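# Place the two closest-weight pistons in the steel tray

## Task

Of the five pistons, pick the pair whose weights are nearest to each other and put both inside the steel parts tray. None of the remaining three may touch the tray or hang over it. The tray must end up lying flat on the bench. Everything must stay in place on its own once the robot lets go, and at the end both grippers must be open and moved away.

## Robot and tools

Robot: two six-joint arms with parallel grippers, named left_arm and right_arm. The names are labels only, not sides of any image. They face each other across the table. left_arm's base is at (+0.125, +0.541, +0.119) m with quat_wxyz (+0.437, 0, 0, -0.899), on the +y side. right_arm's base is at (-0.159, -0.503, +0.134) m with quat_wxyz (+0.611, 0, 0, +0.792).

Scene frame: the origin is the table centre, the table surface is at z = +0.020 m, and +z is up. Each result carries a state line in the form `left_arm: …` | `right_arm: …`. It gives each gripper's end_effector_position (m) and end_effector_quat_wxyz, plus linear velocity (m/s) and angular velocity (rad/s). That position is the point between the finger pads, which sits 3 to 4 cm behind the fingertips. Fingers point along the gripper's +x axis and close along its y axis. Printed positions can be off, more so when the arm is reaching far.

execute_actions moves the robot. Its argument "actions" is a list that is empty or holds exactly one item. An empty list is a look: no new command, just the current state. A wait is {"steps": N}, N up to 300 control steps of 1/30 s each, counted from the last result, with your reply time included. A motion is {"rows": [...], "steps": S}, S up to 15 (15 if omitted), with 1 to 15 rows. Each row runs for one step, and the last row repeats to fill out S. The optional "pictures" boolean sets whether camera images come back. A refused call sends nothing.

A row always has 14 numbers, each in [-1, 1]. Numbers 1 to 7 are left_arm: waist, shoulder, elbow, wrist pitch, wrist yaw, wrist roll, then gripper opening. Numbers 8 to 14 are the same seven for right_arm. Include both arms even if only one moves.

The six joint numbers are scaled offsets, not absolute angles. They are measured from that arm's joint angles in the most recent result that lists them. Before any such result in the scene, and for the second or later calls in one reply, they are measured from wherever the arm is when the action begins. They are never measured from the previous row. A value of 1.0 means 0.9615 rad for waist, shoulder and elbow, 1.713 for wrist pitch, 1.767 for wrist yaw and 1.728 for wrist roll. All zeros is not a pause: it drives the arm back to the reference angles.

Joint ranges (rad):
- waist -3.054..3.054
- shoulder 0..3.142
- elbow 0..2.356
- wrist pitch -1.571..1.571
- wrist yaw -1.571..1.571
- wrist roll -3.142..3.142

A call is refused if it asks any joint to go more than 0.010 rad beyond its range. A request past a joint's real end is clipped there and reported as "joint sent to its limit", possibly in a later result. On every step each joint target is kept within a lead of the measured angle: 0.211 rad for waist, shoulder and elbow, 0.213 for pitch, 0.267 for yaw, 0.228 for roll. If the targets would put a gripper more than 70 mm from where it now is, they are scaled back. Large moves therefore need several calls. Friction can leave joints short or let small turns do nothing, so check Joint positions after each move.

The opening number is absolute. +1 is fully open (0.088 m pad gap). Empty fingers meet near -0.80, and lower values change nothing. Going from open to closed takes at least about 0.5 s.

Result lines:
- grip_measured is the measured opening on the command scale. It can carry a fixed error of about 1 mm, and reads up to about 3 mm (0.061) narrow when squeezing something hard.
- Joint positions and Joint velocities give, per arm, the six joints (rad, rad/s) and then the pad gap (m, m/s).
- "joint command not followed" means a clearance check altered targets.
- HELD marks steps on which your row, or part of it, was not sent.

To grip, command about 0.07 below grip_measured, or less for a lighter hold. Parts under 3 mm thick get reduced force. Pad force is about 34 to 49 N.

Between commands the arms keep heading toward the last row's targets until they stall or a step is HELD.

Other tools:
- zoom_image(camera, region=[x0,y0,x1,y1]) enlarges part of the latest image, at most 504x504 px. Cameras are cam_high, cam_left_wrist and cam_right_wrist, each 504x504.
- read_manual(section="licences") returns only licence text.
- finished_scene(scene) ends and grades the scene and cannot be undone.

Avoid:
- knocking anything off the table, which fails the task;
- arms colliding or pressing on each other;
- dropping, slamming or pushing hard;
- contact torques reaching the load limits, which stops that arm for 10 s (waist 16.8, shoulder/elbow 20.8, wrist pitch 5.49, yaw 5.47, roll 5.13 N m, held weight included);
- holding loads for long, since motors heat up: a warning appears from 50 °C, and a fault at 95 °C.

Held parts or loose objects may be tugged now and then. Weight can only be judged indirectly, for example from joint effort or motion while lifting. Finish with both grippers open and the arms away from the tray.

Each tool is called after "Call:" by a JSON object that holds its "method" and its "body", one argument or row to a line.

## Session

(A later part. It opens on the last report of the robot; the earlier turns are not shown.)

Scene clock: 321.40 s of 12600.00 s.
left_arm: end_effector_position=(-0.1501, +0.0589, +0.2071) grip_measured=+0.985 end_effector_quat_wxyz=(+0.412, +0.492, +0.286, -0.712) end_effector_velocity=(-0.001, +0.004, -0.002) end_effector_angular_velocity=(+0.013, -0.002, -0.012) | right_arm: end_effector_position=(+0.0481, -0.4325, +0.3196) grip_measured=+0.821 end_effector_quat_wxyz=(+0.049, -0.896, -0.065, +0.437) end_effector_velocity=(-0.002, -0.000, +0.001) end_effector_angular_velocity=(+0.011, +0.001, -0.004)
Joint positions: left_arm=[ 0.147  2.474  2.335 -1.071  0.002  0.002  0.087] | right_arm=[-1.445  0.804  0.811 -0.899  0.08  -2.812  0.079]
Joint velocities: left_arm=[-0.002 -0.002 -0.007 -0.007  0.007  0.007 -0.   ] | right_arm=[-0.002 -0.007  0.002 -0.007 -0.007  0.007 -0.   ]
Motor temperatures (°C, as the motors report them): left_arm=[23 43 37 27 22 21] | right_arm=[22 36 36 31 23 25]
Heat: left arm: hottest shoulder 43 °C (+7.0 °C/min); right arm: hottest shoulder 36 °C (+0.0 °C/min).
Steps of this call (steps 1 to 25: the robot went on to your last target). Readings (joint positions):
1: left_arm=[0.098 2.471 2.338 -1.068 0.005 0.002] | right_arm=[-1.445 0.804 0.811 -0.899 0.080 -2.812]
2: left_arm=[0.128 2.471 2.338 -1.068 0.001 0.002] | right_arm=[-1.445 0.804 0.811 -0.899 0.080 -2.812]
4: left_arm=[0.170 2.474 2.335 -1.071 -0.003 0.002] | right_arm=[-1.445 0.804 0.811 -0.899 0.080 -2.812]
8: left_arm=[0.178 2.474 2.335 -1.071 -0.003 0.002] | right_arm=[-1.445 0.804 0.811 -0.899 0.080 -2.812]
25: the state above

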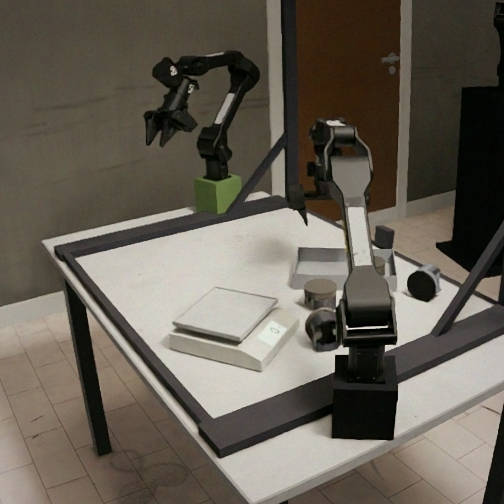

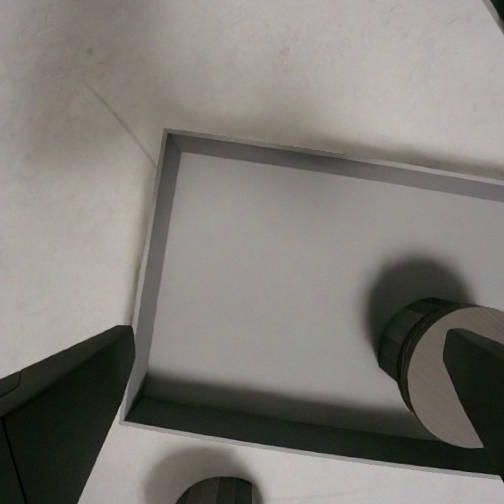

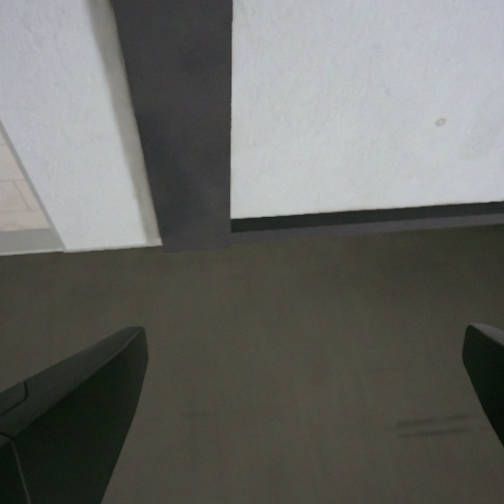

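Call:
{"method": "execute_actions", "body": {
  "actions": []
}}

Scene clock: 330.33 s of 12600.00 s.
left_arm: end_effector_position=(-0.1501, +0.0589, +0.2071) grip_measured=+0.985 end_effector_quat_wxyz=(+0.412, +0.492, +0.286, -0.712) end_effector_velocity=(+0.002, +0.004, -0.004) end_effector_angular_velocity=(+0.021, -0.017, +0.007) | right_arm: end_effector_position=(+0.0481, -0.4325, +0.3196) grip_measured=+0.821 end_effector_quat_wxyz=(+0.049, -0.896, -0.065, +0.437) end_effector_velocity=(-0.000, -0.002, -0.000) end_effector_angular_velocity=(-0.012, +0.003, -0.001)
Joint positions: left_arm=[ 0.147  2.474  2.335 -1.071  0.002  0.002  0.087] | right_arm=[-1.445  0.804  0.811 -0.899  0.08  -2.812  0.079]
Joint velocities: left_arm=[-0.002  0.002 -0.002 -0.022 -0.007 -0.007 -0.   ] | right_arm=[-0.002  0.002  0.002 -0.007  0.007 -0.007 -0.   ]
Motor temperatures (°C, as the motors report them): left_arm=[23 45 37 28 22 21] | right_arm=[22 36 36 31 23 25]
Heat: left arm: hottest shoulder 45 °C (+9.1 °C/min); right arm: hottest shoulder 36 °C (+0.0 °C/min).
Steps of this call (steps 1 to 15: the robot went on to your last target; steps 16 to 90: nothing new was sent; then 5.93 s passed at rest). Readings (joint positions):
1: left_arm=[0.147 2.474 2.335 -1.071 0.002 0.002] | right_arm=[-1.445 0.804 0.811 -0.899 0.080 -2.812]
2: left_arm=[0.147 2.474 2.335 -1.071 0.002 0.002] | right_arm=[-1.445 0.804 0.811 -0.899 0.080 -2.812]
4: left_arm=[0.147 2.474 2.335 -1.071 0.002 0.002] | right_arm=[-1.445 0.804 0.811 -0.899 0.080 -2.812]
8: left_arm=[0.147 2.474 2.335 -1.071 0.002 0.002] | right_arm=[-1.445 0.804 0.811 -0.899 0.080 -2.812]
90: the state above
All arms were judged still, so your last target was given up. Only a new action makes them travel on or press farther. Fingers that are still opening or closing keep moving.

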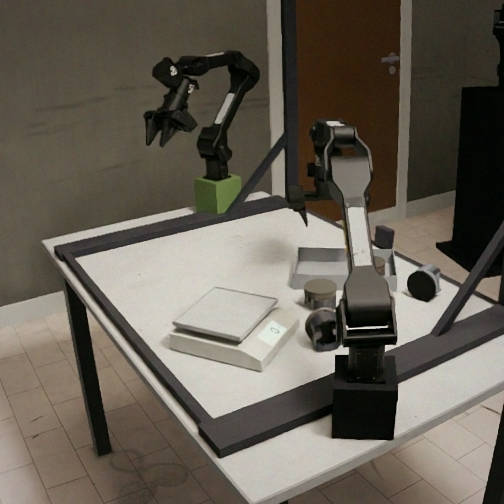

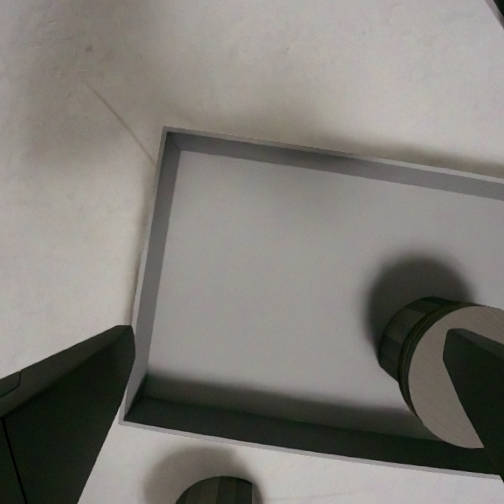

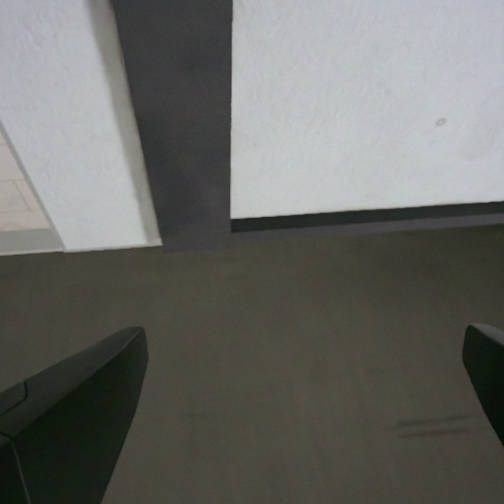

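Call:
{"method": "execute_actions", "body": {
  "actions": [
    {"rows":[[0.01,-0.04,-0.06,0,0,0,1,0,0,0,0,0,0,0.82],[0.02,-0.08,-0.12,0,0,0,1,0,0,0,0,0,0,0.82],[0.03,-0.12,-0.18,0,0,0,1,0,0,0,0,0,0,0.82],[0.04,-0.16,-0.24,0,0,0,1,0,0,0,0,0,0,0.82],[0.05,-0.2,-0.3,0,0,0,1,0,0,0,0,0,0,0.82],[0.06,-0.24,-0.36,0,0,0,1,0,0,0,0,0,0,0.82],[0.07,-0.28,-0.42,0,0,0,1,0,0,0,0,0,0,0.82],[0.075,-0.31,-0.48,0,0,0,1,0,0,0,0,0,0,0.82],[0.075,-0.34,-0.54,0,0,0,1,0,0,0,0,0,0,0.82],[0.075,-0.37,-0.6,0,0,0,1,0,0,0,0,0,0,0.82],[0.075,-0.39,-0.66,0,0,0,1,0,0,0,0,0,0,0.82],[0.075,-0.41,-0.71,0,0,0,1,0,0,0,0,0,0,0.82],[0.075,-0.41,-0.745,0,0,0,1,0,0,0,0,0,0,0.82]]}
  ],
  "pictures": false
}}

Call:
{"method": "execute_actions", "body": {
  "actions": [
    {"steps":25}
  ],
  "pictures": false
}}

Scene clock: 336.30 s of 12600.00 s.
left_arm: end_effector_position=(-0.0530, +0.1638, +0.1896) grip_measured=+0.985 end_effector_quat_wxyz=(+0.393, +0.573, +0.363, -0.621) end_effector_velocity=(+0.061, +0.163, -0.147) end_effector_angular_velocity=(+0.538, -0.262, -0.043) | right_arm: end_effector_position=(+0.0481, -0.4325, +0.3196) grip_measured=+0.821 end_effector_quat_wxyz=(+0.049, -0.896, -0.065, +0.437) end_effector_velocity=(-0.004, -0.001, -0.004) end_effector_angular_velocity=(-0.016, +0.019, +0.019)
Joint positions: left_arm=[ 0.224  2.092  1.676 -1.075  0.001  0.002  0.087] | right_arm=[-1.445  0.804  0.811 -0.899  0.08  -2.812  0.079]
Joint velocities: left_arm=[-0.037 -0.076 -0.667 -0.007 -0.007  0.007  0.   ] | right_arm=[-0.002 -0.002 -0.002 -0.022 -0.007 -0.022 -0.   ]
Motor temperatures (°C, as the motors report them): left_arm=[23 45 37 28 22 21] | right_arm=[22 36 36 31 23 25]
Heat: left arm: hottest shoulder 45 °C (+8.1 °C/min); right arm: hottest shoulder 36 °C (+0.0 °C/min).
Steps of this call (steps 1 to 90: nothing new was sent; then 2.47 s passed at rest; steps 91 to 105: all 15 steps of this action). Readings (joint positions):
91: left_arm=[0.147 2.470 2.326 -1.068 0.002 0.002] | right_arm=[-1.445 0.804 0.811 -0.899 0.080 -2.812]
92: left_arm=[0.148 2.458 2.302 -1.066 0.002 0.002] | right_arm=[-1.445 0.804 0.811 -0.899 0.080 -2.812]
94: left_arm=[0.155 2.411 2.218 -1.067 0.002 0.002] | right_arm=[-1.445 0.804 0.811 -0.899 0.080 -2.812]
98: left_arm=[0.193 2.278 2.005 -1.069 0.002 0.002] | right_arm=[-1.445 0.804 0.811 -0.899 0.080 -2.812]
105: the state above

Scene clock: 337.13 s of 12600.00 s.
left_arm: end_effector_position=(-0.0489, +0.1751, +0.1781) grip_measured=+0.985 end_effector_quat_wxyz=(+0.384, +0.587, +0.371, -0.609) end_effector_velocity=(+0.001, +0.002, +0.002) end_effector_angular_velocity=(-0.001, -0.008, -0.009) | right_arm: end_effector_position=(+0.0481, -0.4325, +0.3196) grip_measured=+0.821 end_effector_quat_wxyz=(+0.049, -0.896, -0.065, +0.437) end_effector_velocity=(-0.002, -0.000, -0.003) end_effector_angular_velocity=(-0.004, +0.012, +0.008)
Joint positions: left_arm=[ 0.222  2.09   1.628 -1.072  0.001  0.002  0.087] | right_arm=[-1.445  0.804  0.811 -0.899  0.08  -2.812  0.079]
Joint velocities: left_arm=[-0.002 -0.007 -0.002 -0.007 -0.007  0.007 -0.   ] | right_arm=[-0.002 -0.002 -0.007 -0.007 -0.007 -0.007 -0.   ]
Motor temperatures (°C, as the motors report them): left_arm=[23 45 37 28 22 21] | right_arm=[22 36 36 31 23 25]
Heat: left arm: hottest shoulder 45 °C (+8.1 °C/min); right arm: hottest shoulder 36 °C (+0.0 °C/min).
Steps of this call (steps 1 to 25: the robot went on to your last target). Readings (joint positions):
1: left_arm=[0.223 2.092 1.659 -1.075 0.001 0.002] | right_arm=[-1.445 0.804 0.811 -0.899 0.080 -2.812]
2: left_arm=[0.222 2.092 1.646 -1.075 0.001 0.002] | right_arm=[-1.445 0.804 0.811 -0.899 0.080 -2.812]
4: left_arm=[0.222 2.092 1.631 -1.075 0.001 0.002] | right_arm=[-1.445 0.804 0.811 -0.899 0.080 -2.812]
8: left_arm=[0.222 2.090 1.629 -1.072 0.001 0.002] | right_arm=[-1.445 0.804 0.811 -0.899 0.080 -2.812]
25: the state above

Call:
{"method": "execute_actions", "body": {
  "actions": [
    {"rows":[[-0.008,0.02,0,0.01,0,0,1,0,0,0,0,0,0,0.82],[-0.008,0.04,0,0.02,0,0,1,0,0,0,0,0,0,0.82],[-0.008,0.06,0,0.03,0,0,1,0,0,0,0,0,0,0.82],[-0.008,0.08,0,0.04,0,0,1,0,0,0,0,0,0,0.82],[-0.008,0.1,0,0.05,0,0,1,0,0,0,0,0,0,0.82],[-0.008,0.12,0,0.06,0,0,1,0,0,0,0,0,0,0.82],[-0.008,0.135,-0.005,0.06,0,0,1,0,0,0,0,0,0,0.82]]}
  ]
}}

Scene clock: 341.53 s of 12600.00 s.
left_arm: end_effector_position=(-0.0564, +0.1638, +0.1314) grip_measured=+0.985 end_effector_quat_wxyz=(+0.379, +0.594, +0.373, -0.604) end_effector_velocity=(+0.000, -0.005, +0.000) end_effector_angular_velocity=(-0.029, -0.010, +0.005) | right_arm: end_effector_position=(+0.0481, -0.4325, +0.3196) grip_measured=+0.821 end_effector_quat_wxyz=(+0.049, -0.896, -0.065, +0.437) end_effector_velocity=(-0.002, +0.002, +0.000) end_effector_angular_velocity=(+0.019, +0.010, +0.006)
Joint positions: left_arm=[ 0.217  2.209  1.627 -0.971  0.001  0.002  0.087] | right_arm=[-1.445  0.804  0.811 -0.899  0.08  -2.812  0.079]
Joint velocities: left_arm=[-0.002 -0.002 -0.002  0.022 -0.022 -0.007 -0.   ] | right_arm=[-0.002 -0.002  0.002 -0.007 -0.022  0.007  0.   ]
Motor temperatures (°C, as the motors report them): left_arm=[23 46 37 28 22 21] | right_arm=[22 36 36 31 23 25]
Heat: left arm: hottest shoulder 46 °C (+9.0 °C/min); right arm: hottest shoulder 36 °C (+0.0 °C/min).
Steps of this call (steps 1 to 15: the robot went on to your last target; steps 16 to 90: nothing new was sent; then 0.90 s passed at rest; steps 91 to 105: all 15 steps of this action). Readings (joint positions):
91: left_arm=[0.221 2.090 1.628 -1.070 0.001 0.002] | right_arm=[-1.445 0.804 0.811 -0.899 0.080 -2.812]
92: left_arm=[0.221 2.092 1.628 -1.064 0.001 0.002] | right_arm=[-1.445 0.804 0.811 -0.899 0.080 -2.812]
94: left_arm=[0.219 2.106 1.628 -1.034 0.001 0.002] | right_arm=[-1.445 0.804 0.811 -0.899 0.080 -2.812]
98: left_arm=[0.217 2.170 1.629 -0.984 0.001 0.002] | right_arm=[-1.445 0.804 0.811 -0.899 0.080 -2.812]
105: the state above

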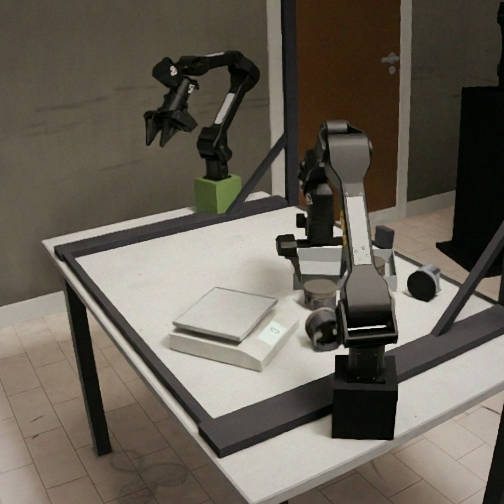

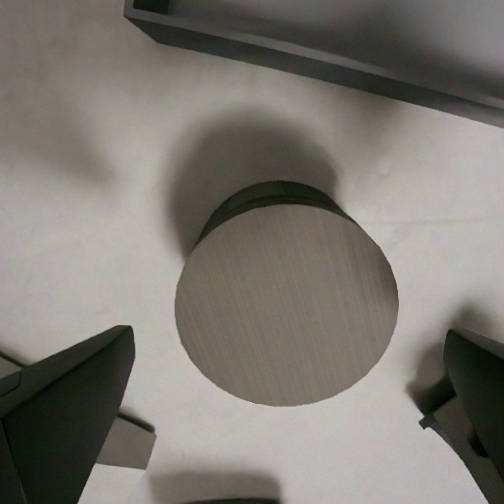

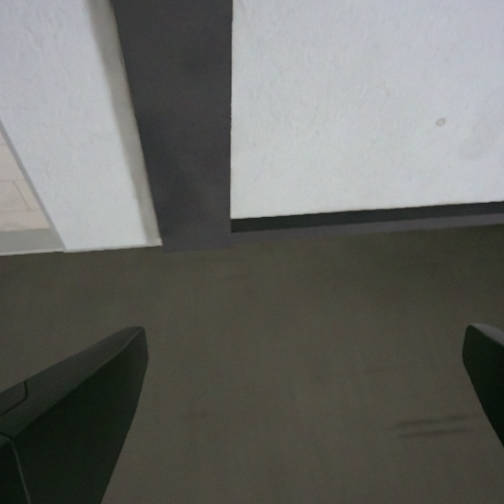

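Matches.

Call:
{"method": "execute_actions", "body": {
  "actions": [
    {"rows":[[0,0.015,-0.009,0.011,0,0,1,0,0,0,0,0,0,0.82],[0,0.03,-0.018,0.022,0,0,1,0,0,0,0,0,0,0.82],[0,0.045,-0.027,0.033,0,0,1,0,0,0,0,0,0,0.82],[0,0.06,-0.036,0.044,0,0,1,0,0,0,0,0,0,0.82],[0,0.075,-0.045,0.055,0,0,1,0,0,0,0,0,0,0.82],[0,0.09,-0.054,0.066,0,0,1,0,0,0,0,0,0,0.82],[0,0.106,-0.062,0.077,0,0,1,0,0,0,0,0,0,0.82]]}
  ],
  "pictures": false
}}

Call:
{"method": "execute_actions", "body": {
  "actions": [
    {"steps":10}
  ],
  "pictures": false
}}

Call:
{"method": "execute_actions", "body": {
  "actions": [
    {"rows":[[0,0,0,0,0,0,0.85,0,0,0,0,0,0,0.82],[0,0,0,0,0,0,0.75,0,0,0,0,0,0,0.82],[0,0,0,0,0,0,0.72,0,0,0,0,0,0,0.82],[0,0,0,0,0,0,0.7,0,0,0,0,0,0,0.82],[0,0,0,0,0,0,0.68,0,0,0,0,0,0,0.82],[0,0,0,0,0,0,0.66,0,0,0,0,0,0,0.82],[0,0,0,0,0,0,0.64,0,0,0,0,0,0,0.82],[0,0,0,0,0,0,0.62,0,0,0,0,0,0,0.82],[0,0,0,0,0,0,0.6,0,0,0,0,0,0,0.82],[0,0,0,0,0,0,0.58,0,0,0,0,0,0,0.82],[0,0,0,0,0,0,0.56,0,0,0,0,0,0,0.82],[0,0,0,0,0,0,0.54,0,0,0,0,0,0,0.82],[0,0,0,0,0,0,0.52,0,0,0,0,0,0,0.82],[0,0,0,0,0,0,0.5,0,0,0,0,0,0,0.82],[0,0,0,0,0,0,0.48,0,0,0,0,0,0,0.82]]}
  ],
  "pictures": false
}}

Scene clock: 349.87 s of 12600.00 s.
left_arm: end_effector_position=(-0.0563, +0.1640, +0.0823) grip_measured=+0.985 end_effector_quat_wxyz=(+0.375, +0.599, +0.377, -0.599) end_effector_velocity=(-0.007, -0.015, +0.000) end_effector_angular_velocity=(-0.076, +0.028, +0.005) | right_arm: end_effector_position=(+0.0481, -0.4325, +0.3196) grip_measured=+0.821 end_effector_quat_wxyz=(+0.049, -0.896, -0.065, +0.437) end_effector_velocity=(-0.001, +0.003, +0.001) end_effector_angular_velocity=(+0.025, -0.004, +0.006)
Joint positions: left_arm=[ 0.217  2.301  1.571 -0.842  0.001  0.002  0.087] | right_arm=[-1.445  0.804  0.811 -0.899  0.08  -2.812  0.079]
Joint velocities: left_arm=[-0.002 -0.002 -0.002  0.081 -0.007 -0.007 -0.   ] | right_arm=[-0.002 -0.007 -0.002  0.007 -0.022  0.007 -0.   ]
Motor temperatures (°C, as the motors report them): left_arm=[23 45 36 28 22 21] | right_arm=[22 36 37 31 23 25]
Heat: left arm: hottest shoulder 45 °C (+7.1 °C/min); right arm: hottest elbow 37 °C (+1.0 °C/min).
Steps of this call (steps 1 to 15: the robot went on to your last target; steps 16 to 90: nothing new was sent; then 4.83 s passed at rest; steps 91 to 105: all 15 steps of this action). Readings (joint positions):
91: left_arm=[0.217 2.209 1.627 -0.968 0.001 0.002] | right_arm=[-1.445 0.804 0.811 -0.899 0.080 -2.812]
92: left_arm=[0.217 2.210 1.625 -0.960 0.001 0.002] | right_arm=[-1.445 0.804 0.811 -0.899 0.080 -2.812]
94: left_arm=[0.217 2.219 1.619 -0.929 0.001 0.002] | right_arm=[-1.445 0.804 0.811 -0.899 0.080 -2.812]
98: left_arm=[0.217 2.263 1.595 -0.865 0.001 0.002] | right_arm=[-1.445 0.804 0.811 -0.899 0.080 -2.812]
105: the state above

Scene clock: 350.20 s of 12600.00 s.
left_arm: end_effector_position=(-0.0565, +0.1635, +0.0823) grip_measured=+0.985 end_effector_quat_wxyz=(+0.376, +0.598, +0.376, -0.599) end_effector_velocity=(+0.003, +0.001, +0.000) end_effector_angular_velocity=(-0.003, -0.023, +0.005) | right_arm: end_effector_position=(+0.0481, -0.4325, +0.3196) grip_measured=+0.821 end_effector_quat_wxyz=(+0.049, -0.896, -0.065, +0.437) end_effector_velocity=(-0.002, +0.002, -0.002) end_effector_angular_velocity=(+0.009, +0.012, +0.017)
Joint positions: left_arm=[ 0.217  2.301  1.571 -0.84   0.001  0.002  0.087] | right_arm=[-1.445  0.804  0.811 -0.899  0.08  -2.812  0.079]
Joint velocities: left_arm=[-0.002 -0.002 -0.002 -0.007 -0.022 -0.007 -0.   ] | right_arm=[-0.002 -0.002 -0.002 -0.007 -0.022 -0.007 -0.   ]
Motor temperatures (°C, as the motors report them): left_arm=[23 45 36 28 22 21] | right_arm=[22 36 37 31 23 25]
Heat: left arm: hottest shoulder 45 °C (+7.1 °C/min); right arm: hottest elbow 37 °C (+1.0 °C/min).
Steps of this call (steps 1 to 10: the robot went on to your last target). Readings (joint positions):
1: left_arm=[0.217 2.301 1.571 -0.841 0.001 0.002] | right_arm=[-1.445 0.804 0.811 -0.899 0.080 -2.812]
2: left_arm=[0.217 2.301 1.571 -0.840 0.001 0.002] | right_arm=[-1.445 0.804 0.811 -0.899 0.080 -2.812]
4: left_arm=[0.217 2.301 1.571 -0.840 0.001 0.002] | right_arm=[-1.445 0.804 0.811 -0.899 0.080 -2.812]
8: left_arm=[0.217 2.301 1.571 -0.840 0.001 0.002] | right_arm=[-1.445 0.804 0.811 -0.899 0.080 -2.812]
10: the state above

Scene clock: 350.70 s of 12600.00 s.
left_arm: end_effector_position=(-0.0564, +0.1635, +0.0823) grip_measured=+0.578 end_effector_quat_wxyz=(+0.376, +0.598, +0.376, -0.599) end_effector_velocity=(+0.003, +0.001, +0.000) end_effector_angular_velocity=(+0.003, -0.010, +0.010) | right_arm: end_effector_position=(+0.0481, -0.4325, +0.3196) grip_measured=+0.821 end_effector_quat_wxyz=(+0.049, -0.896, -0.065, +0.437) end_effector_velocity=(-0.003, +0.002, -0.001) end_effector_angular_velocity=(+0.010, +0.007, +0.017)
Joint positions: left_arm=[ 0.217  2.301  1.571 -0.84   0.001  0.002  0.067] | right_arm=[-1.445  0.804  0.811 -0.899  0.08  -2.812  0.079]
Joint velocities: left_arm=[ 0.002 -0.002 -0.002 -0.007 -0.007 -0.007  0.   ] | right_arm=[-0.002 -0.007 -0.002 -0.007 -0.022 -0.007 -0.   ]
Motor temperatures (°C, as the motors report them): left_arm=[23 45 36 28 22 21] | right_arm=[22 36 37 31 23 25]
Heat: left arm: hottest shoulder 45 °C (+7.0 °C/min); right arm: hottest elbow 37 °C (+1.0 °C/min).
Steps of this call (steps 1 to 15: all 15 steps of this action). Readings (joint positions):
1: left_arm=[0.217 2.301 1.571 -0.840 0.001 0.002] | right_arm=[-1.445 0.804 0.811 -0.899 0.080 -2.812]
2: left_arm=[0.217 2.301 1.571 -0.840 0.001 0.002] | right_arm=[-1.445 0.804 0.811 -0.899 0.080 -2.812]
4: left_arm=[0.217 2.301 1.571 -0.840 0.001 0.002] | right_arm=[-1.445 0.804 0.811 -0.899 0.080 -2.812]
8: left_arm=[0.217 2.301 1.571 -0.840 0.001 0.002] | right_arm=[-1.445 0.804 0.811 -0.899 0.080 -2.812]
15: the state above

Call:
{"method": "execute_actions", "body": {
  "actions": [
    {"rows":[[0,-0.03,0,-0.015,0,0,0.48,0,0,0,0,0,0,0.82],[0,-0.06,0,-0.03,0,0,0.48,0,0,0,0,0,0,0.82],[0,-0.09,0,-0.045,0,0,0.48,0,0,0,0,0,0,0.82],[0,-0.12,0,-0.06,0,0,0.48,0,0,0,0,0,0,0.82],[0,-0.15,0,-0.075,0,0,0.48,0,0,0,0,0,0,0.82],[0,-0.18,0,-0.09,0,0,0.48,0,0,0,0,0,0,0.82],[0,-0.21,0,-0.105,0,0,0.48,0,0,0,0,0,0,0.82],[0,-0.24,0,-0.12,0,0,0.48,0,0,0,0,0,0,0.82],[0,-0.27,0,-0.12,0,0,0.48,0,0,0,0,0,0,0.82],[0,-0.31,0,-0.12,0,0,0.48,0,0,0,0,0,0,0.82]]}
  ],
  "pictures": false
}}

Call:
{"method": "execute_actions", "body": {
  "actions": [
    {"steps":10}
  ],
  "pictures": false
}}

Call:
{"method": "execute_actions", "body": {
  "actions": [
    {"rows":[[0,0.03,0.05,0,0,0,0.48,0,0,0,0,0,0,0.82],[-0.01,0.065,0.105,0,0,0,0.48,0,0,0,0,0,0,0.82],[-0.015,0.1,0.16,0,0,0,0.48,0,0,0,0,0,0,0.82],[-0.02,0.135,0.215,0,0,0,0.48,0,0,0,0,0,0,0.82],[-0.025,0.17,0.27,0,0,0,0.48,0,0,0,0,0,0,0.82],[-0.03,0.205,0.325,0,0,0,0.48,0,0,0,0,0,0,0.82],[-0.035,0.24,0.38,0,0,0,0.48,0,0,0,0,0,0,0.82],[-0.04,0.275,0.435,0,0,0,0.48,0,0,0,0,0,0,0.82],[-0.045,0.31,0.49,0,0,0,0.48,0,0,0,0,0,0,0.82],[-0.05,0.345,0.545,0,0,0,0.48,0,0,0,0,0,0,0.82],[-0.055,0.38,0.6,0,0,0,0.48,0,0,0,0,0,0,0.82],[-0.06,0.415,0.655,0,0,0,0.48,0,0,0,0,0,0,0.82],[-0.065,0.45,0.71,0,0,0,0.48,0,0,0,0,0,0,0.82],[-0.065,0.485,0.76,0,0,0,0.48,0,0,0,0,0,0,0.82],[-0.065,0.52,0.8,0,0,0,0.48,0,0,0,0,0,0,0.82]]}
  ],
  "pictures": false
}}

Call:
{"method": "execute_actions", "body": {
  "actions": [
    {"steps":20}
  ]
}}

Scene clock: 367.70 s of 12600.00 s.
left_arm: end_effector_position=(-0.0488, +0.1794, +0.1976) grip_measured=+0.578 end_effector_quat_wxyz=(+0.395, +0.567, +0.356, -0.630) end_effector_velocity=(+0.004, +0.008, +0.049) end_effector_angular_velocity=(-0.075, +0.030, +0.020) | right_arm: end_effector_position=(+0.0481, -0.4325, +0.3196) grip_measured=+0.821 end_effector_quat_wxyz=(+0.049, -0.896, -0.065, +0.437) end_effector_velocity=(-0.003, +0.002, -0.001) end_effector_angular_velocity=(+0.002, +0.005, +0.028)
Joint positions: left_arm=[ 0.217  2.004  1.575 -1.037  0.001  0.002  0.067] | right_arm=[-1.445  0.804  0.811 -0.899  0.08  -2.812  0.079]
Joint velocities: left_arm=[-0.002 -0.134 -0.002 -0.051 -0.007 -0.022 -0.   ] | right_arm=[-0.002 -0.007 -0.002 -0.007 -0.022 -0.022 -0.   ]
Motor temperatures (°C, as the motors report them): left_arm=[23 46 36 27 22 21] | right_arm=[22 35 37 31 23 25]
Heat: left arm: hottest shoulder 46 °C (+5.0 °C/min); right arm: hottest elbow 37 °C (+1.0 °C/min).
Steps of this call (steps 1 to 15: the robot went on to your last target; steps 16 to 90: nothing new was sent; then 13.50 s passed at rest; steps 91 to 105: all 15 steps of this action). Readings (joint positions):
91: left_arm=[0.217 2.300 1.571 -0.842 0.001 0.002] | right_arm=[-1.445 0.804 0.811 -0.899 0.080 -2.812]
92: left_arm=[0.217 2.295 1.571 -0.851 0.001 0.002] | right_arm=[-1.445 0.804 0.811 -0.899 0.080 -2.812]
94: left_arm=[0.217 2.274 1.570 -0.897 0.001 0.002] | right_arm=[-1.445 0.804 0.811 -0.899 0.080 -2.812]
98: left_arm=[0.217 2.174 1.569 -0.986 0.001 0.002] | right_arm=[-1.445 0.804 0.811 -0.899 0.080 -2.812]
105: the state above

Scene clock: 368.03 s of 12600.00 s.
left_arm: end_effector_position=(-0.0478, +0.1814, +0.1973) grip_measured=+0.578 end_effector_quat_wxyz=(+0.393, +0.570, +0.358, -0.627) end_effector_velocity=(+0.001, +0.002, +0.000) end_effector_angular_velocity=(+0.004, -0.009, +0.006) | right_arm: end_effector_position=(+0.0481, -0.4325, +0.3196) grip_measured=+0.821 end_effector_quat_wxyz=(+0.049, -0.896, -0.065, +0.437) end_effector_velocity=(-0.003, +0.003, -0.002) end_effector_angular_velocity=(+0.009, +0.012, +0.022)
Joint positions: left_arm=[ 0.217  2.003  1.573 -1.046  0.001  0.002  0.067] | right_arm=[-1.445  0.804  0.811 -0.899  0.08  -2.812  0.079]
Joint velocities: left_arm=[-0.002 -0.002 -0.002 -0.007 -0.007 -0.007 -0.   ] | right_arm=[ 0.002 -0.002 -0.002 -0.007 -0.022 -0.007 -0.   ]
Motor temperatures (°C, as the motors report them): left_arm=[23 46 36 27 22 21] | right_arm=[22 35 37 31 23 25]
Heat: left arm: hottest shoulder 46 °C (+5.0 °C/min); right arm: hottest elbow 37 °C (+1.0 °C/min).
Steps of this call (steps 1 to 10: the robot went on to your last target). Readings (joint positions):
1: left_arm=[0.217 2.002 1.575 -1.039 0.001 0.002] | right_arm=[-1.445 0.804 0.811 -0.899 0.080 -2.812]
2: left_arm=[0.217 2.002 1.575 -1.041 0.001 0.002] | right_arm=[-1.445 0.804 0.811 -0.899 0.080 -2.812]
4: left_arm=[0.217 2.003 1.574 -1.045 0.001 0.002] | right_arm=[-1.445 0.804 0.811 -0.899 0.080 -2.812]
8: left_arm=[0.217 2.003 1.573 -1.046 0.001 0.002] | right_arm=[-1.445 0.804 0.811 -0.899 0.080 -2.812]
10: the state above

Scene clock: 368.53 s of 12600.00 s.
left_arm: end_effector_position=(-0.1366, +0.0672, +0.2072) grip_measured=+0.578 end_effector_quat_wxyz=(+0.414, +0.497, +0.293, -0.704) end_effector_velocity=(-0.175, -0.196, -0.047) end_effector_angular_velocity=(-0.404, +0.202, -0.101) | right_arm: end_effector_position=(+0.0481, -0.4325, +0.3196) grip_measured=+0.821 end_effector_quat_wxyz=(+0.049, -0.896, -0.065, +0.437) end_effector_velocity=(-0.002, +0.003, -0.003) end_effector_angular_velocity=(+0.007, +0.017, +0.022)
Joint positions: left_arm=[ 0.161  2.411  2.227 -1.046  0.001  0.002  0.067] | right_arm=[-1.445  0.804  0.811 -0.899  0.08  -2.812  0.079]
Joint velocities: left_arm=[-0.115  0.96   1.389  0.022 -0.022 -0.007 -0.   ] | right_arm=[ 0.002  0.002 -0.002 -0.007 -0.022 -0.007 -0.   ]
Motor temperatures (°C, as the motors report them): left_arm=[23 46 36 27 22 21] | right_arm=[22 35 37 31 23 25]
Heat: left arm: hottest shoulder 46 °C (+5.0 °C/min); right arm: hottest elbow 37 °C (+1.0 °C/min).
Steps of this call (steps 1 to 15: all 15 steps of this action). Readings (joint positions):
1: left_arm=[0.217 2.006 1.577 -1.048 0.001 0.002] | right_arm=[-1.445 0.804 0.811 -0.899 0.080 -2.812]
2: left_arm=[0.217 2.017 1.593 -1.055 0.001 0.002] | right_arm=[-1.445 0.804 0.811 -0.899 0.080 -2.812]
4: left_arm=[0.214 2.059 1.665 -1.054 0.001 0.002] | right_arm=[-1.445 0.804 0.811 -0.899 0.080 -2.812]
8: left_arm=[0.196 2.178 1.866 -1.047 0.001 0.002] | right_arm=[-1.445 0.804 0.811 -0.899 0.080 -2.812]
15: the state above

Scene clock: 369.20 s of 12600.00 s.
left_arm: end_effector_position=(-0.1487, +0.0537, +0.1987) grip_measured=+0.578 end_effector_quat_wxyz=(+0.415, +0.490, +0.286, -0.711) end_effector_velocity=(-0.001, +0.003, -0.000) end_effector_angular_velocity=(+0.008, +0.000, -0.012) | right_arm: end_effector_position=(+0.0481, -0.4325, +0.3196) grip_measured=+0.821 end_effector_quat_wxyz=(+0.049, -0.896, -0.065, +0.437) end_effector_velocity=(-0.002, -0.000, -0.002) end_effector_angular_velocity=(+0.007, +0.010, -0.004)
Joint positions: left_arm=[ 0.153  2.489  2.328 -1.046  0.001  0.002  0.067] | right_arm=[-1.445  0.804  0.811 -0.899  0.08  -2.812  0.079]
Joint velocities: left_arm=[-0.002 -0.002 -0.002 -0.007  0.007  0.007 -0.   ] | right_arm=[-0.002 -0.002 -0.002 -0.007 -0.007  0.007 -0.   ]
Motor temperatures (°C, as the motors report them): left_arm=[23 46 36 27 22 21] | right_arm=[22 35 37 31 23 25]
Heat: left arm: hottest shoulder 46 °C (+5.1 °C/min); right arm: hottest elbow 37 °C (+1.0 °C/min).
Steps of this call (steps 1 to 20: the robot went on to your last target). Readings (joint positions):
1: left_arm=[0.157 2.437 2.264 -1.042 0.001 0.002] | right_arm=[-1.445 0.804 0.811 -0.899 0.080 -2.812]
2: left_arm=[0.155 2.455 2.288 -1.040 0.001 0.002] | right_arm=[-1.445 0.804 0.811 -0.899 0.080 -2.812]
4: left_arm=[0.153 2.476 2.308 -1.044 0.001 0.002] | right_arm=[-1.445 0.804 0.811 -0.899 0.080 -2.812]
8: left_arm=[0.153 2.489 2.319 -1.046 0.001 0.002] | right_arm=[-1.445 0.804 0.811 -0.899 0.080 -2.812]
20: the state above

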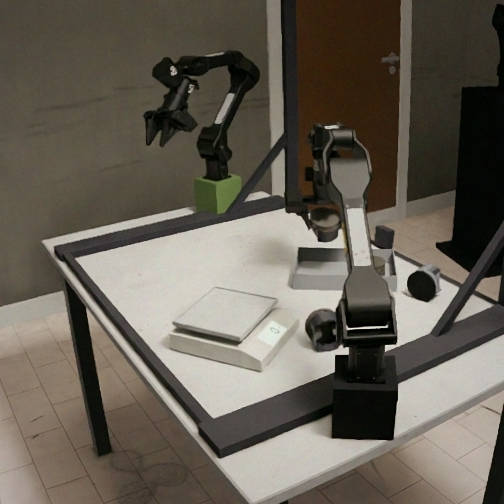

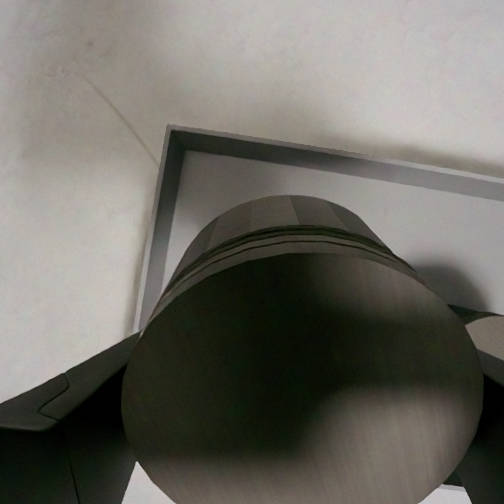

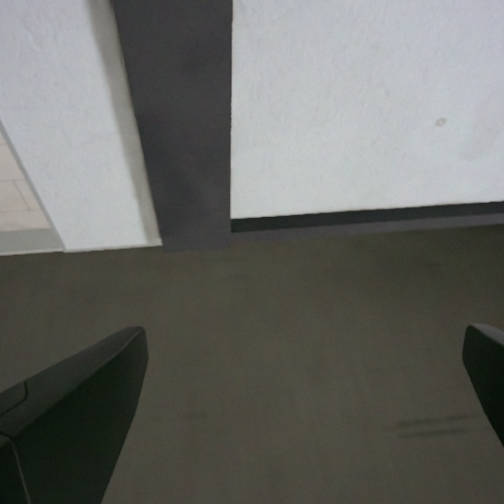

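Call:
{"method": "execute_actions", "body": {
  "actions": [
    {"rows":[[0,0.015,0.01,0.01,0,0,0.48,0,0,0,0,0,0,0.82],[0,0.03,0.02,0.02,0,0,0.48,0,0,0,0,0,0,0.82],[0,0.045,0.028,0.03,0,0,0.48,0,0,0,0,0,0,0.82],[0,0.06,0.028,0.03,0,0,0.48,0,0,0,0,0,0,0.82],[0,0.075,0.028,0.03,0,0,0.48,0,0,0,0,0,0,0.82],[0,0.09,0.028,0.03,0,0,0.48,0,0,0,0,0,0,0.82],[0,0.105,0.028,0.03,0,0,0.48,0,0,0,0,0,0,0.82],[0,0.12,0.028,0.03,0,0,0.48,0,0,0,0,0,0,0.82],[0,0.135,0.028,0.03,0,0,0.48,0,0,0,0,0,0,0.82],[0,0.15,0.028,0.03,0,0,0.48,0,0,0,0,0,0,0.82]]}
  ],
  "pictures": false
}}

Call:
{"method": "execute_actions", "body": {
  "actions": [
    {"steps":12}
  ]
}}

Call:
{"method": "zoom_image", "body": {
  "camera": "cam_high",
  "region": [260,180,420,320]
}}

Scene clock: 374.83 s of 12600.00 s.
left_arm: end_effector_position=(-0.1509, +0.0498, +0.1301) grip_measured=+0.578 end_effector_quat_wxyz=(+0.404, +0.518, +0.303, -0.691) end_effector_velocity=(+0.010, +0.014, -0.066) end_effector_angular_velocity=(+0.118, -0.084, +0.025) | right_arm: end_effector_position=(+0.0481, -0.4325, +0.3196) grip_measured=+0.821 end_effector_quat_wxyz=(+0.049, -0.896, -0.065, +0.437) end_effector_velocity=(-0.001, -0.002, -0.002) end_effector_angular_velocity=(-0.014, +0.008, -0.001)
Joint positions: left_arm=[ 0.153  2.63   2.342 -0.998  0.001  0.002  0.067] | right_arm=[-1.445  0.804  0.811 -0.899  0.08  -2.812  0.079]
Joint velocities: left_arm=[-0.002  0.115 -0.007 -0.022 -0.022 -0.022 -0.   ] | right_arm=[-0.002  0.002 -0.002 -0.007  0.007 -0.007 -0.   ]
Motor temperatures (°C, as the motors report them): left_arm=[23 46 37 27 22 21] | right_arm=[22 35 37 31 23 25]
Heat: left arm: hottest shoulder 46 °C (+4.0 °C/min); right arm: hottest elbow 37 °C (+1.0 °C/min).
joint sent to its limit (left arm) — the command would take joint 3 (elbow) past its upper limit, so that joint was sent only as far as its limit.
Steps of this call (steps 1 to 15: the robot went on to your last target; steps 16 to 90: nothing new was sent; then 2.13 s passed at rest; steps 91 to 105: all 15 steps of this action). Readings (joint positions):
91: left_arm=[0.153 2.489 2.328 -1.045 0.001 0.002] | right_arm=[-1.445 0.804 0.811 -0.899 0.080 -2.812]
92: left_arm=[0.153 2.491 2.328 -1.040 0.001 0.002] | right_arm=[-1.445 0.804 0.811 -0.899 0.080 -2.812]
94: left_arm=[0.153 2.503 2.334 -1.013 0.001 0.002] | right_arm=[-1.445 0.804 0.811 -0.899 0.080 -2.812]
98: left_arm=[0.153 2.545 2.342 -0.999 0.001 0.002] | right_arm=[-1.445 0.804 0.811 -0.899 0.080 -2.812]
105: the state above

Scene clock: 375.23 s of 12600.00 s.
left_arm: end_effector_position=(-0.1512, +0.0493, +0.1294) grip_measured=+0.578 end_effector_quat_wxyz=(+0.404, +0.517, +0.302, -0.692) end_effector_velocity=(-0.000, +0.000, -0.001) end_effector_angular_velocity=(-0.005, -0.003, +0.007) | right_arm: end_effector_position=(+0.0481, -0.4325, +0.3196) grip_measured=+0.821 end_effector_quat_wxyz=(+0.049, -0.896, -0.065, +0.437) end_effector_velocity=(-0.001, -0.001, -0.001) end_effector_angular_velocity=(-0.012, +0.003, +0.004)
Joint positions: left_arm=[ 0.153  2.632  2.343 -0.995  0.001  0.002  0.067] | right_arm=[-1.445  0.804  0.811 -0.899  0.08  -2.812  0.079]
Joint velocities: left_arm=[-0.002 -0.002 -0.007  0.007 -0.007 -0.007 -0.   ] | right_arm=[ 0.002 -0.002 -0.002 -0.007  0.007 -0.007 -0.   ]
Motor temperatures (°C, as the motors report them): left_arm=[23 46 37 27 22 21] | right_arm=[22 35 37 31 23 25]
Heat: left arm: hottest shoulder 46 °C (+4.0 °C/min); right arm: hottest elbow 37 °C (+1.0 °C/min).
joint sent to its limit (left arm) — the command would take joint 3 (elbow) past its upper limit, so that joint was sent only as far as its limit.
Steps of this call (steps 1 to 12: the robot went on to your last target). Readings (joint positions):
1: left_arm=[0.153 2.632 2.342 -0.998 0.001 0.002] | right_arm=[-1.445 0.804 0.811 -0.899 0.080 -2.812]
2: left_arm=[0.153 2.632 2.342 -0.998 0.001 0.002] | right_arm=[-1.445 0.804 0.811 -0.899 0.080 -2.812]
4: left_arm=[0.153 2.632 2.342 -0.997 0.001 0.002] | right_arm=[-1.445 0.804 0.811 -0.899 0.080 -2.812]
8: left_arm=[0.153 2.632 2.343 -0.995 0.001 0.002] | right_arm=[-1.445 0.804 0.811 -0.899 0.080 -2.812]
12: the state above

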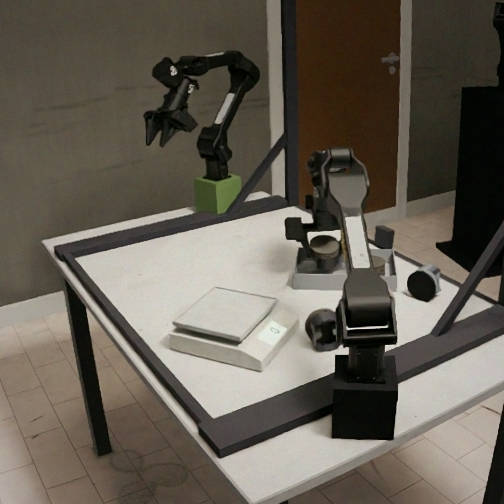

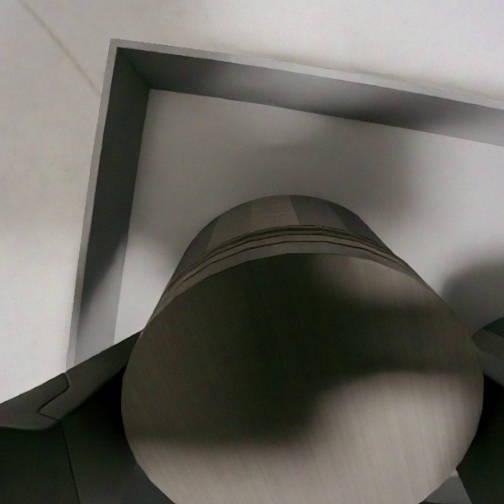

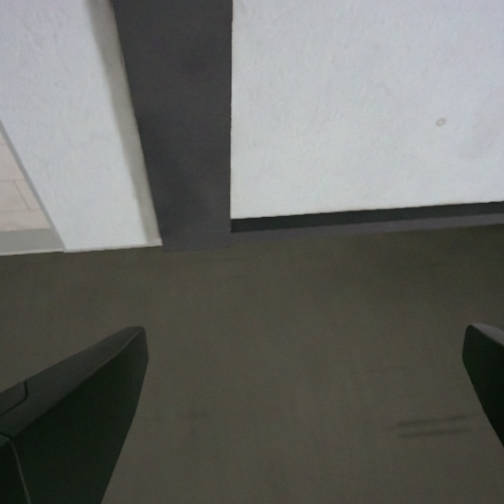

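Region (260, 180, 420, 320) of cam_high's 504x504 image, scaled by 3.150, with more detail than that image has; it fills the top 441 rows of this view, and the rest is white.

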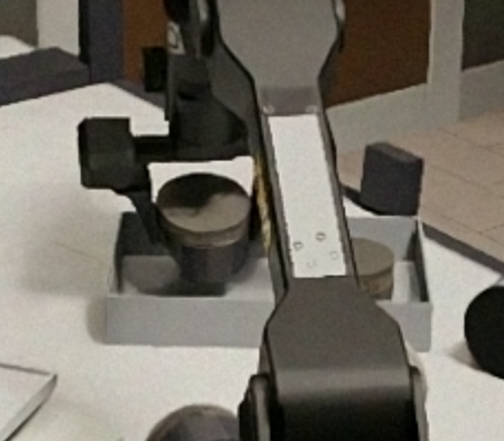

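Clear. Descend to about z .102.

Call:
{"method": "execute_actions", "body": {
  "actions": [
    {"rows":[[0,0.01,0,0,0,0,0.48,0,0,0,0,0,0,0.82],[0,0.015,0,0,0,0,0.48,0,0,0,0,0,0,0.82],[0,0.02,0,0,0,0,0.48,0,0,0,0,0,0,0.82],[0,0.025,0,0,0,0,0.48,0,0,0,0,0,0,0.82],[0,0.03,0,0,0,0,0.48,0,0,0,0,0,0,0.82],[0,0.035,0,0,0,0,0.48,0,0,0,0,0,0,0.82],[0,0.04,0,0,0,0,0.48,0,0,0,0,0,0,0.82],[0,0.045,0,0,0,0,0.48,0,0,0,0,0,0,0.82],[0,0.05,0,0,0,0,0.48,0,0,0,0,0,0,0.82],[0,0.054,0,0,0,0,0.48,0,0,0,0,0,0,0.82],[0,0.058,0,0,0,0,0.48,0,0,0,0,0,0,0.82],[0,0.062,0,0,0,0,0.48,0,0,0,0,0,0,0.82]]}
  ],
  "pictures": false
}}

Call:
{"method": "execute_actions", "body": {
  "actions": [
    {"steps":12}
  ]
}}

Scene clock: 381.03 s of 12600.00 s.
left_arm: end_effector_position=(-0.1490, +0.0532, +0.1059) grip_measured=+0.578 end_effector_quat_wxyz=(+0.397, +0.532, +0.311, -0.680) end_effector_velocity=(+0.004, +0.008, -0.046) end_effector_angular_velocity=(+0.066, -0.047, -0.008) | right_arm: end_effector_position=(+0.0481, -0.4325, +0.3196) grip_measured=+0.821 end_effector_quat_wxyz=(+0.049, -0.896, -0.065, +0.437) end_effector_velocity=(-0.002, -0.000, -0.002) end_effector_angular_velocity=(-0.002, +0.008, +0.008)
Joint positions: left_arm=[ 0.153  2.676  2.343 -0.995  0.001  0.002  0.067] | right_arm=[-1.445  0.804  0.811 -0.899  0.08  -2.812  0.079]
Joint velocities: left_arm=[-0.002  0.085 -0.002  0.007 -0.007  0.007 -0.   ] | right_arm=[-0.002 -0.002 -0.002 -0.007 -0.007 -0.007 -0.   ]
Motor temperatures (°C, as the motors report them): left_arm=[23 48 37 28 22 21] | right_arm=[22 35 37 31 23 25]
Heat: left arm: hottest shoulder 48 °C (+5.1 °C/min); right arm: hottest elbow 37 °C (+1.0 °C/min).
joint sent to its limit (left arm) — the command would take joint 3 (elbow) past its upper limit, so that joint was sent only as far as its limit.
Steps of this call (steps 1 to 15: the robot went on to your last target; steps 16 to 90: nothing new was sent; then 2.30 s passed at rest; steps 91 to 105: all 15 steps of this action). Readings (joint positions):
91: left_arm=[0.153 2.632 2.343 -0.995 0.001 0.002] | right_arm=[-1.445 0.804 0.811 -0.899 0.080 -2.812]
92: left_arm=[0.153 2.632 2.343 -0.995 0.001 0.002] | right_arm=[-1.445 0.804 0.811 -0.899 0.080 -2.812]
94: left_arm=[0.153 2.633 2.343 -0.995 0.001 0.002] | right_arm=[-1.445 0.804 0.811 -0.899 0.080 -2.812]
98: left_arm=[0.153 2.643 2.343 -0.995 0.001 0.002] | right_arm=[-1.445 0.804 0.811 -0.899 0.080 -2.812]
105: the state above

Scene clock: 381.43 s of 12600.00 s.
left_arm: end_effector_position=(-0.1488, +0.0536, +0.1040) grip_measured=+0.578 end_effector_quat_wxyz=(+0.397, +0.533, +0.312, -0.679) end_effector_velocity=(+0.000, +0.002, -0.002) end_effector_angular_velocity=(+0.004, -0.017, +0.033) | right_arm: end_effector_position=(+0.0481, -0.4325, +0.3196) grip_measured=+0.821 end_effector_quat_wxyz=(+0.049, -0.896, -0.065, +0.437) end_effector_velocity=(-0.001, -0.002, -0.001) end_effector_angular_velocity=(-0.004, +0.006, -0.013)
Joint positions: left_arm=[ 0.153  2.679  2.343 -0.995  0.001  0.002  0.067] | right_arm=[-1.445  0.804  0.811 -0.899  0.08  -2.812  0.079]
Joint velocities: left_arm=[-0.007  0.002 -0.002 -0.007 -0.022 -0.037 -0.   ] | right_arm=[-0.002 -0.002 -0.002 -0.007  0.007  0.007 -0.   ]
Motor temperatures (°C, as the motors report them): left_arm=[23 48 37 28 22 21] | right_arm=[22 35 37 31 23 25]
Heat: left arm: hottest shoulder 48 °C (+5.0 °C/min); right arm: hottest elbow 37 °C (+1.0 °C/min).
Steps of this call (steps 1 to 12: the robot went on to your last target). Readings (joint positions):
1: left_arm=[0.153 2.678 2.343 -0.995 0.001 0.002] | right_arm=[-1.445 0.804 0.811 -0.899 0.080 -2.812]
2: left_arm=[0.153 2.679 2.343 -0.995 0.001 0.002] | right_arm=[-1.445 0.804 0.811 -0.899 0.080 -2.812]
4: left_arm=[0.153 2.679 2.343 -0.995 0.001 0.002] | right_arm=[-1.445 0.804 0.811 -0.899 0.080 -2.812]
8: left_arm=[0.153 2.679 2.343 -0.995 0.001 0.002] | right_arm=[-1.445 0.804 0.811 -0.899 0.080 -2.812]
12: the state above

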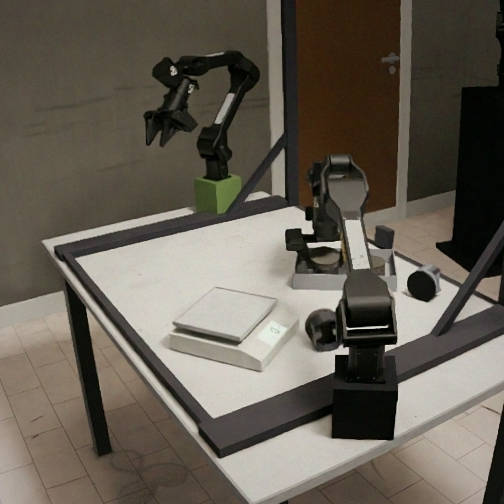

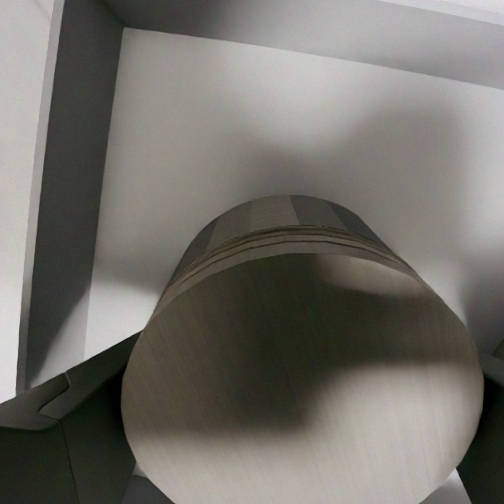

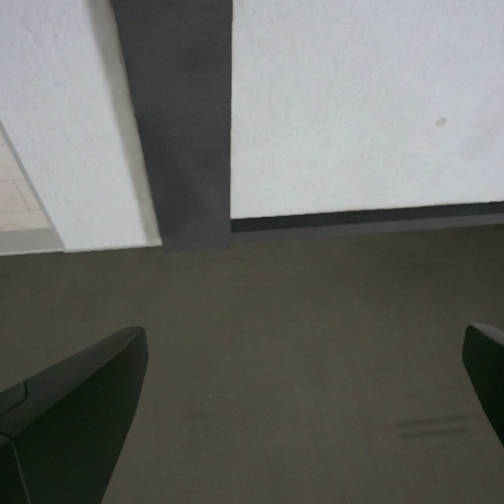

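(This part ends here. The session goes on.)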